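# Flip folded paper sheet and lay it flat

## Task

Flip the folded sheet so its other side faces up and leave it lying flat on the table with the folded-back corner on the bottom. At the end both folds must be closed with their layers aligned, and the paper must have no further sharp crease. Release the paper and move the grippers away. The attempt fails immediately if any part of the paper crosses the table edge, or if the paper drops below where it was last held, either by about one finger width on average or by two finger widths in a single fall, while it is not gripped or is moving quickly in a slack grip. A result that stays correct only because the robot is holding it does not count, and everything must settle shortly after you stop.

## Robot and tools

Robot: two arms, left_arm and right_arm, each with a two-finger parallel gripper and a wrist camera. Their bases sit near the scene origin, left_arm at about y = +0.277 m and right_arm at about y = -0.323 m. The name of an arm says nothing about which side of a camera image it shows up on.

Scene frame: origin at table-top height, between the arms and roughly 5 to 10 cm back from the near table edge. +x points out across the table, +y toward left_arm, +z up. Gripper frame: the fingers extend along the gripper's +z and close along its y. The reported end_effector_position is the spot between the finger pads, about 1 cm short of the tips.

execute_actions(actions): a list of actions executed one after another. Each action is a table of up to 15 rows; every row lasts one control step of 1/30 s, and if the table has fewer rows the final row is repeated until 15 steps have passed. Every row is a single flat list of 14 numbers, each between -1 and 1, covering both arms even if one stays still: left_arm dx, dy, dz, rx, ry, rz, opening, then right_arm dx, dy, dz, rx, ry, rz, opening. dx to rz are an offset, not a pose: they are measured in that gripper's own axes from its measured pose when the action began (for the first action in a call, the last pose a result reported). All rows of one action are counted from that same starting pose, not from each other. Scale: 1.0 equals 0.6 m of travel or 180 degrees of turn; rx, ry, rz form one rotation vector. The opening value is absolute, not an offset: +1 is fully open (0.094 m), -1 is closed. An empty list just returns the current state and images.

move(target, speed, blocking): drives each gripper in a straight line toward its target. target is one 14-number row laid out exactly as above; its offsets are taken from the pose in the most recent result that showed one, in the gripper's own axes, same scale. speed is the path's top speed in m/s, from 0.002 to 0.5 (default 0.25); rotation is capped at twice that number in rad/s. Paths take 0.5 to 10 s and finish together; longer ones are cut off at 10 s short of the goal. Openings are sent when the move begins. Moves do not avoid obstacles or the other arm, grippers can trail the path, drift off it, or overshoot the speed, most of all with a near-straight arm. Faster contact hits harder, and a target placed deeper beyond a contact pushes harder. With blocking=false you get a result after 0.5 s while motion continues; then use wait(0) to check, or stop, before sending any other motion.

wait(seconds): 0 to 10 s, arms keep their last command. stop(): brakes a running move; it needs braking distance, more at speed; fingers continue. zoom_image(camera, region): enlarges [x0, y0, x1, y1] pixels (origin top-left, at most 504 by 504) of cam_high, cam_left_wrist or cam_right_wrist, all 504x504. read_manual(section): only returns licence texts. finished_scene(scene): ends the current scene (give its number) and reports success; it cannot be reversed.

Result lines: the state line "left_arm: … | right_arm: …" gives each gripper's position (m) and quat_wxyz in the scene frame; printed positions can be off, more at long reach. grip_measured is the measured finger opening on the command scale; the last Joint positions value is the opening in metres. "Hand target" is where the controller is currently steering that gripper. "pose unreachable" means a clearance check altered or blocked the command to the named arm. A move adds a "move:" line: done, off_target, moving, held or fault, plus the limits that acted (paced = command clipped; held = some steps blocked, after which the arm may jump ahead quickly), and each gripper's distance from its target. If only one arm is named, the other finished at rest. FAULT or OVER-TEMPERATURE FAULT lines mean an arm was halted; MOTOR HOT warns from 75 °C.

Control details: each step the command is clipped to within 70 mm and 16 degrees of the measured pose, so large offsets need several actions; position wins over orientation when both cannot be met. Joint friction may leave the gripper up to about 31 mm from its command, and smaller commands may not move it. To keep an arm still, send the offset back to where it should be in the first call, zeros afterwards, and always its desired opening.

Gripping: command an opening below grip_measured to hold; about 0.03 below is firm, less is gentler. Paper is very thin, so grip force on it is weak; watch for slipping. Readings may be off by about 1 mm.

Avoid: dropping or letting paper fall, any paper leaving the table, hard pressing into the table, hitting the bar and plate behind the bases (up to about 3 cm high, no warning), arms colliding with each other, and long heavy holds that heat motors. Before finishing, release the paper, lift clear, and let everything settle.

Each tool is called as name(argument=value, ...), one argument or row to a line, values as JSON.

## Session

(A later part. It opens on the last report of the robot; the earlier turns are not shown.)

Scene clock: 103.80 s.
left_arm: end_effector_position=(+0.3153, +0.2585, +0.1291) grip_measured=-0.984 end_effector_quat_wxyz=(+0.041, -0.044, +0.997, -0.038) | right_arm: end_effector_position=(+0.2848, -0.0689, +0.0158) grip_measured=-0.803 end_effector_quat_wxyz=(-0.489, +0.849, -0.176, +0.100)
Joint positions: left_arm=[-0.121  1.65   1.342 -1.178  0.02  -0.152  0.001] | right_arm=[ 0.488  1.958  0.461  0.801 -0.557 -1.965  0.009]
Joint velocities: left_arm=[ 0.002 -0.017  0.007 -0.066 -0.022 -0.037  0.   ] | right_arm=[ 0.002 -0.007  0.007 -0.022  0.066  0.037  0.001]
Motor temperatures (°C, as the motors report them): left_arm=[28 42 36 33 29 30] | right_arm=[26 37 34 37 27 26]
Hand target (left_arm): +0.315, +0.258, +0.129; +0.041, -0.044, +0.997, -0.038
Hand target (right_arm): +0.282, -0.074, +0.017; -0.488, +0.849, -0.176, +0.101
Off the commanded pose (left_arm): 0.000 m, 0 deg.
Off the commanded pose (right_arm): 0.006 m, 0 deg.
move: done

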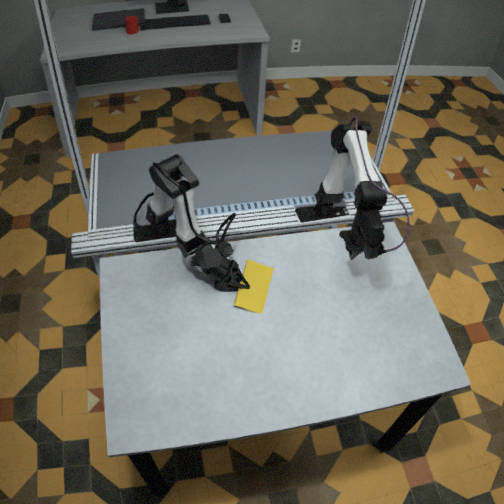

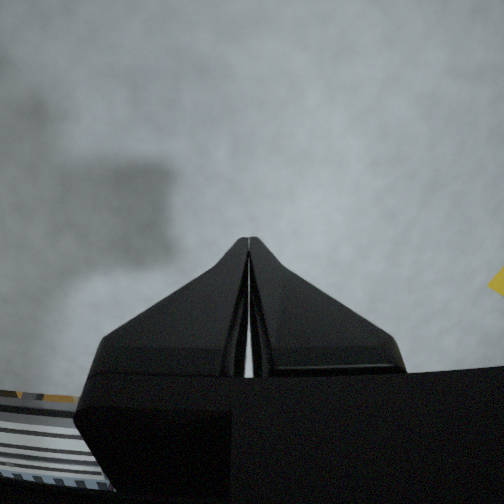

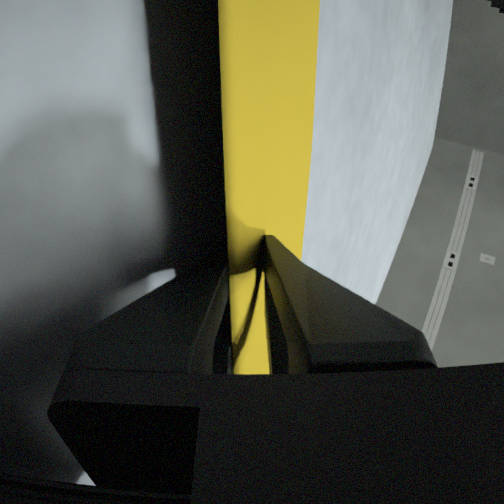

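move(
  target=[0.065,-0.44,0.18,0,0,0,-1, 0,0,0,0,0,0,-0.8],
)

move(
  target=[0,0,0.08,0,0,0,-1, 0,0,0,0,0,0,-0.8],
  speed=0.03,
)

Scene clock: 109.80 s.
left_arm: end_effector_position=(+0.3023, -0.0109, +0.0386) grip_measured=-0.984 end_effector_quat_wxyz=(+0.035, -0.040, +0.998, -0.034) | right_arm: end_effector_position=(+0.2848, -0.0689, +0.0158) grip_measured=-0.803 end_effector_quat_wxyz=(-0.489, +0.849, -0.175, +0.101)
Joint positions: left_arm=[-0.839  2.134  1.572 -0.946 -0.037 -0.861  0.001] | right_arm=[ 0.488  1.958  0.461  0.801 -0.557 -1.967  0.009]
Joint velocities: left_arm=[-0.002 -0.007  0.007 -0.051 -0.037 -0.007 -0.001] | right_arm=[-0.002 -0.032 -0.007  0.007 -0.051 -0.022 -0.   ]
Motor temperatures (°C, as the motors report them): left_arm=[28 42 36 33 29 30] | right_arm=[26 37 33 37 27 26]
Hand target (left_arm): +0.307, -0.015, +0.037; +0.041, -0.044, +0.998, -0.036
Hand target (right_arm): +0.285, -0.069, +0.016; -0.489, +0.849, -0.176, +0.100
Off the commanded pose (left_arm): 0.007 m, 1 deg.
Off the commanded pose (right_arm): 0.000 m, 0 deg.
move: done

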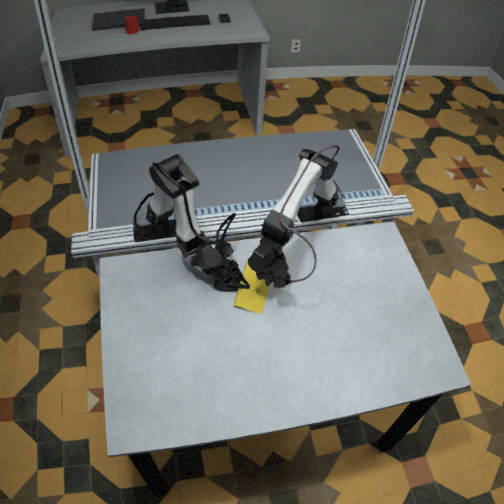

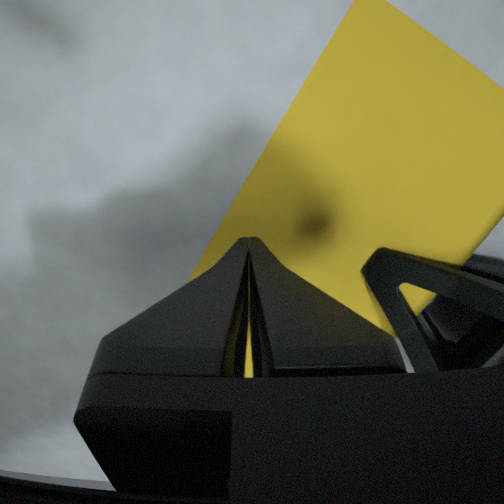

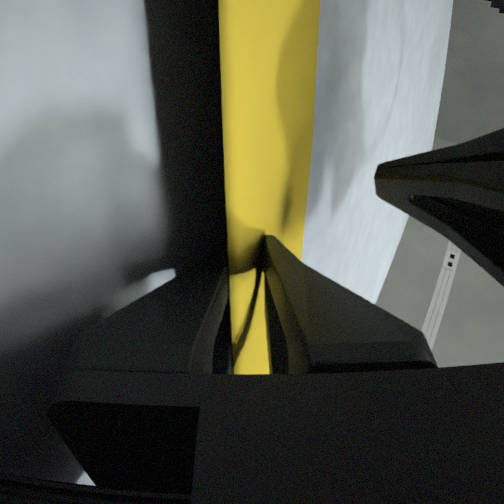

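Scene clock: 111.63 s.
left_arm: end_effector_position=(+0.3055, -0.0154, +0.0074) grip_measured=-0.984 end_effector_quat_wxyz=(+0.039, -0.040, +0.998, -0.038) | right_arm: end_effector_position=(+0.2848, -0.0689, +0.0158) grip_measured=-0.803 end_effector_quat_wxyz=(-0.489, +0.849, -0.175, +0.101)
Joint positions: left_arm=[-0.839  2.185  1.52  -0.833 -0.037 -0.861  0.001] | right_arm=[ 0.488  1.958  0.461  0.801 -0.557 -1.967  0.009]
Joint velocities: left_arm=[ 0.002  0.002 -0.017  0.007 -0.066 -0.095 -0.   ] | right_arm=[-0.012 -0.002  0.022  0.037 -0.022 -0.095 -0.   ]
Motor temperatures (°C, as the motors report them): left_arm=[28 42 36 33 29 30] | right_arm=[26 37 33 37 27 26]
Hand target (left_arm): +0.305, -0.013, -0.009; +0.035, -0.040, +0.998, -0.033
Hand target (right_arm): +0.285, -0.069, +0.016; -0.489, +0.849, -0.175, +0.101
Off the commanded pose (left_arm): 0.017 m, 1 deg.
Off the commanded pose (right_arm): 0.000 m, 0 deg.
move: off_target (left_arm)

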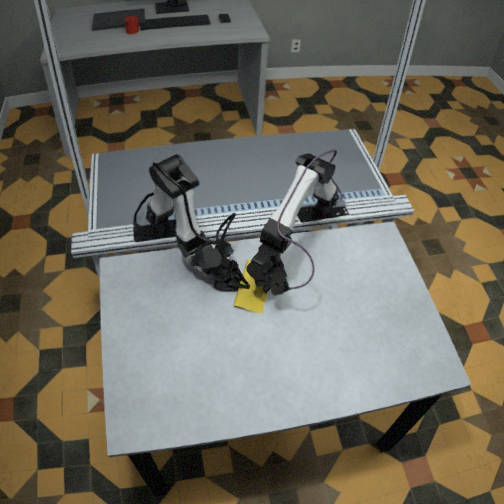

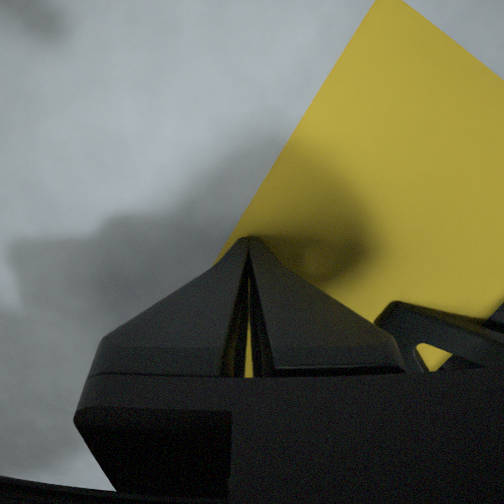

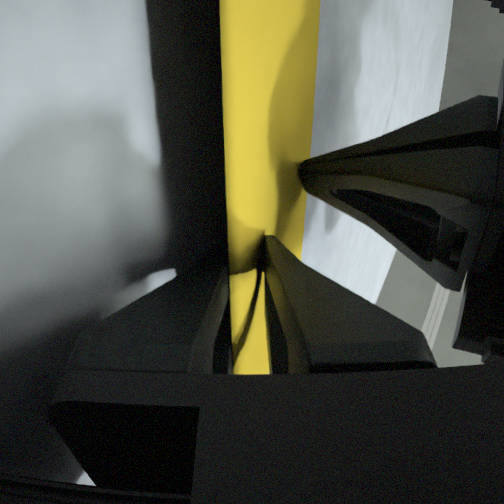

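move(
  target=[0,0,0.025,0,0,0,-1, 0.02,0.045,-0.08,0,0,0,-0.8],
  speed=0.025,
)

Scene clock: 117.17 s.
left_arm: end_effector_position=(+0.3066, -0.0166, +0.0073) grip_measured=-0.984 end_effector_quat_wxyz=(+0.041, -0.040, +0.998, -0.040) | right_arm: end_effector_position=(+0.2774, -0.1199, +0.0154) grip_measured=-0.803 end_effector_quat_wxyz=(-0.490, +0.845, -0.185, +0.104)
Joint positions: left_arm=[-0.839  2.186  1.52  -0.826 -0.037 -0.861  0.001] | right_arm=[ 0.312  1.881  0.356  0.76  -0.678 -2.089  0.009]
Joint velocities: left_arm=[ 0.017 -0.007  0.002 -0.007 -0.051  0.037  0.   ] | right_arm=[-0.007 -0.022 -0.012 -0.066  0.051  0.022  0.001]
Motor temperatures (°C, as the motors report them): left_arm=[28 43 36 33 29 30] | right_arm=[26 38 33 37 27 26]
Hand target (left_arm): +0.306, -0.016, -0.007; +0.039, -0.040, +0.998, -0.037
Hand target (right_arm): +0.273, -0.123, +0.017; -0.492, +0.845, -0.184, +0.104
Off the commanded pose (left_arm): 0.015 m, 0 deg.
Off the commanded pose (right_arm): 0.006 m, 1 deg.
joint sent to its limit (right arm) — the command would take joint 6 (wrist roll) past its lower limit, so that joint was sent only as far as its limit.
move: off_target (left_arm)

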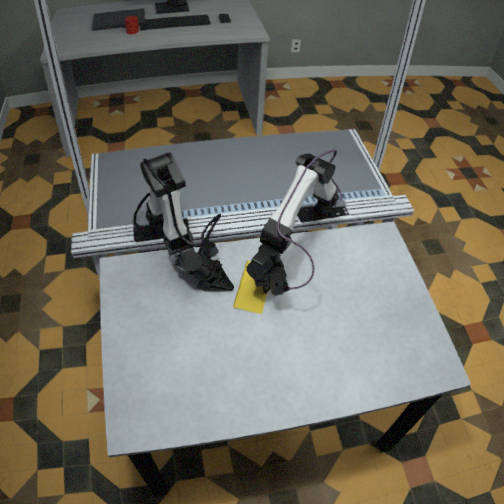

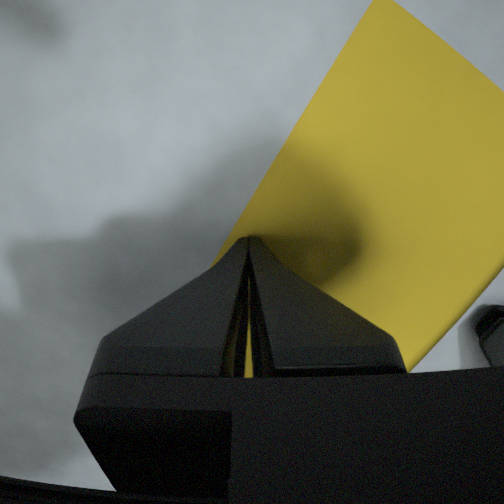

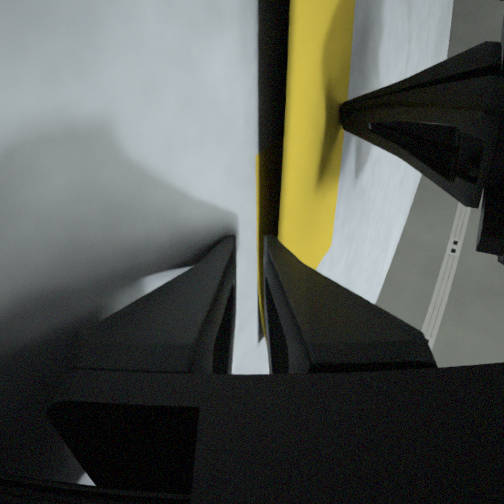

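move(
  target=[0,0.15,-0.25,0,0,0,-1, 0,-0.12,-0.15,0,0,0.1,-0.8],
  speed=0.15,
)

Scene clock: 121.27 s.
left_arm: end_effector_position=(+0.2895, +0.0831, +0.1473) grip_measured=-0.984 end_effector_quat_wxyz=(+0.046, -0.043, +0.997, -0.039) | right_arm: end_effector_position=(+0.2558, -0.1558, +0.1105) grip_measured=-0.803 end_effector_quat_wxyz=(-0.494, +0.809, -0.317, +0.021)
Joint positions: left_arm=[-0.681  1.78   1.53  -1.23  -0.033 -0.708  0.001] | right_arm=[ 0.189  1.274  0.453 -0.046 -0.76  -1.902  0.009]
Joint velocities: left_arm=[-0.007 -0.007 -0.002 -0.022 -0.066 -0.095 -0.001] | right_arm=[ 0.012 -0.007  0.002  0.007 -0.022 -0.066  0.   ]
Motor temperatures (°C, as the motors report them): left_arm=[28 43 36 33 29 30] | right_arm=[26 38 33 37 27 26]
Hand target (left_arm): +0.288, +0.083, +0.150; +0.041, -0.041, +0.998, -0.040
Hand target (right_arm): +0.261, -0.157, +0.121; -0.501, +0.806, -0.315, +0.027
Off the commanded pose (left_arm): 0.003 m, 1 deg.
Off the commanded pose (right_arm): 0.013 m, 1 deg.
move: off_target (right_arm)

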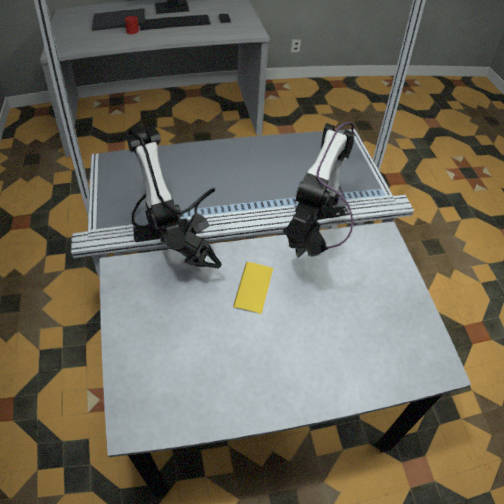

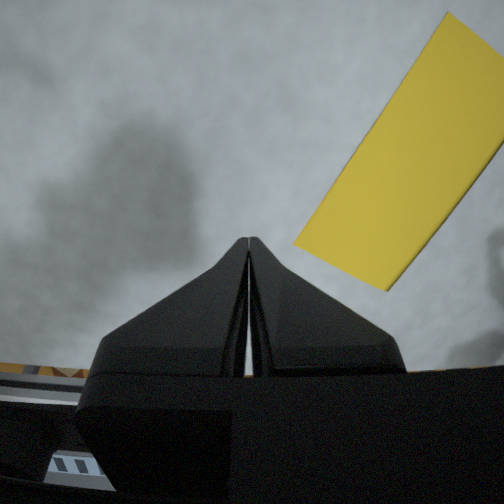

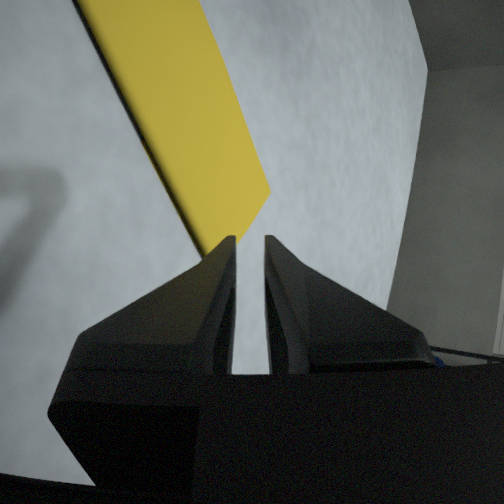

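finished_scene(
  scene=1,
)

The scene is finished: the task was done.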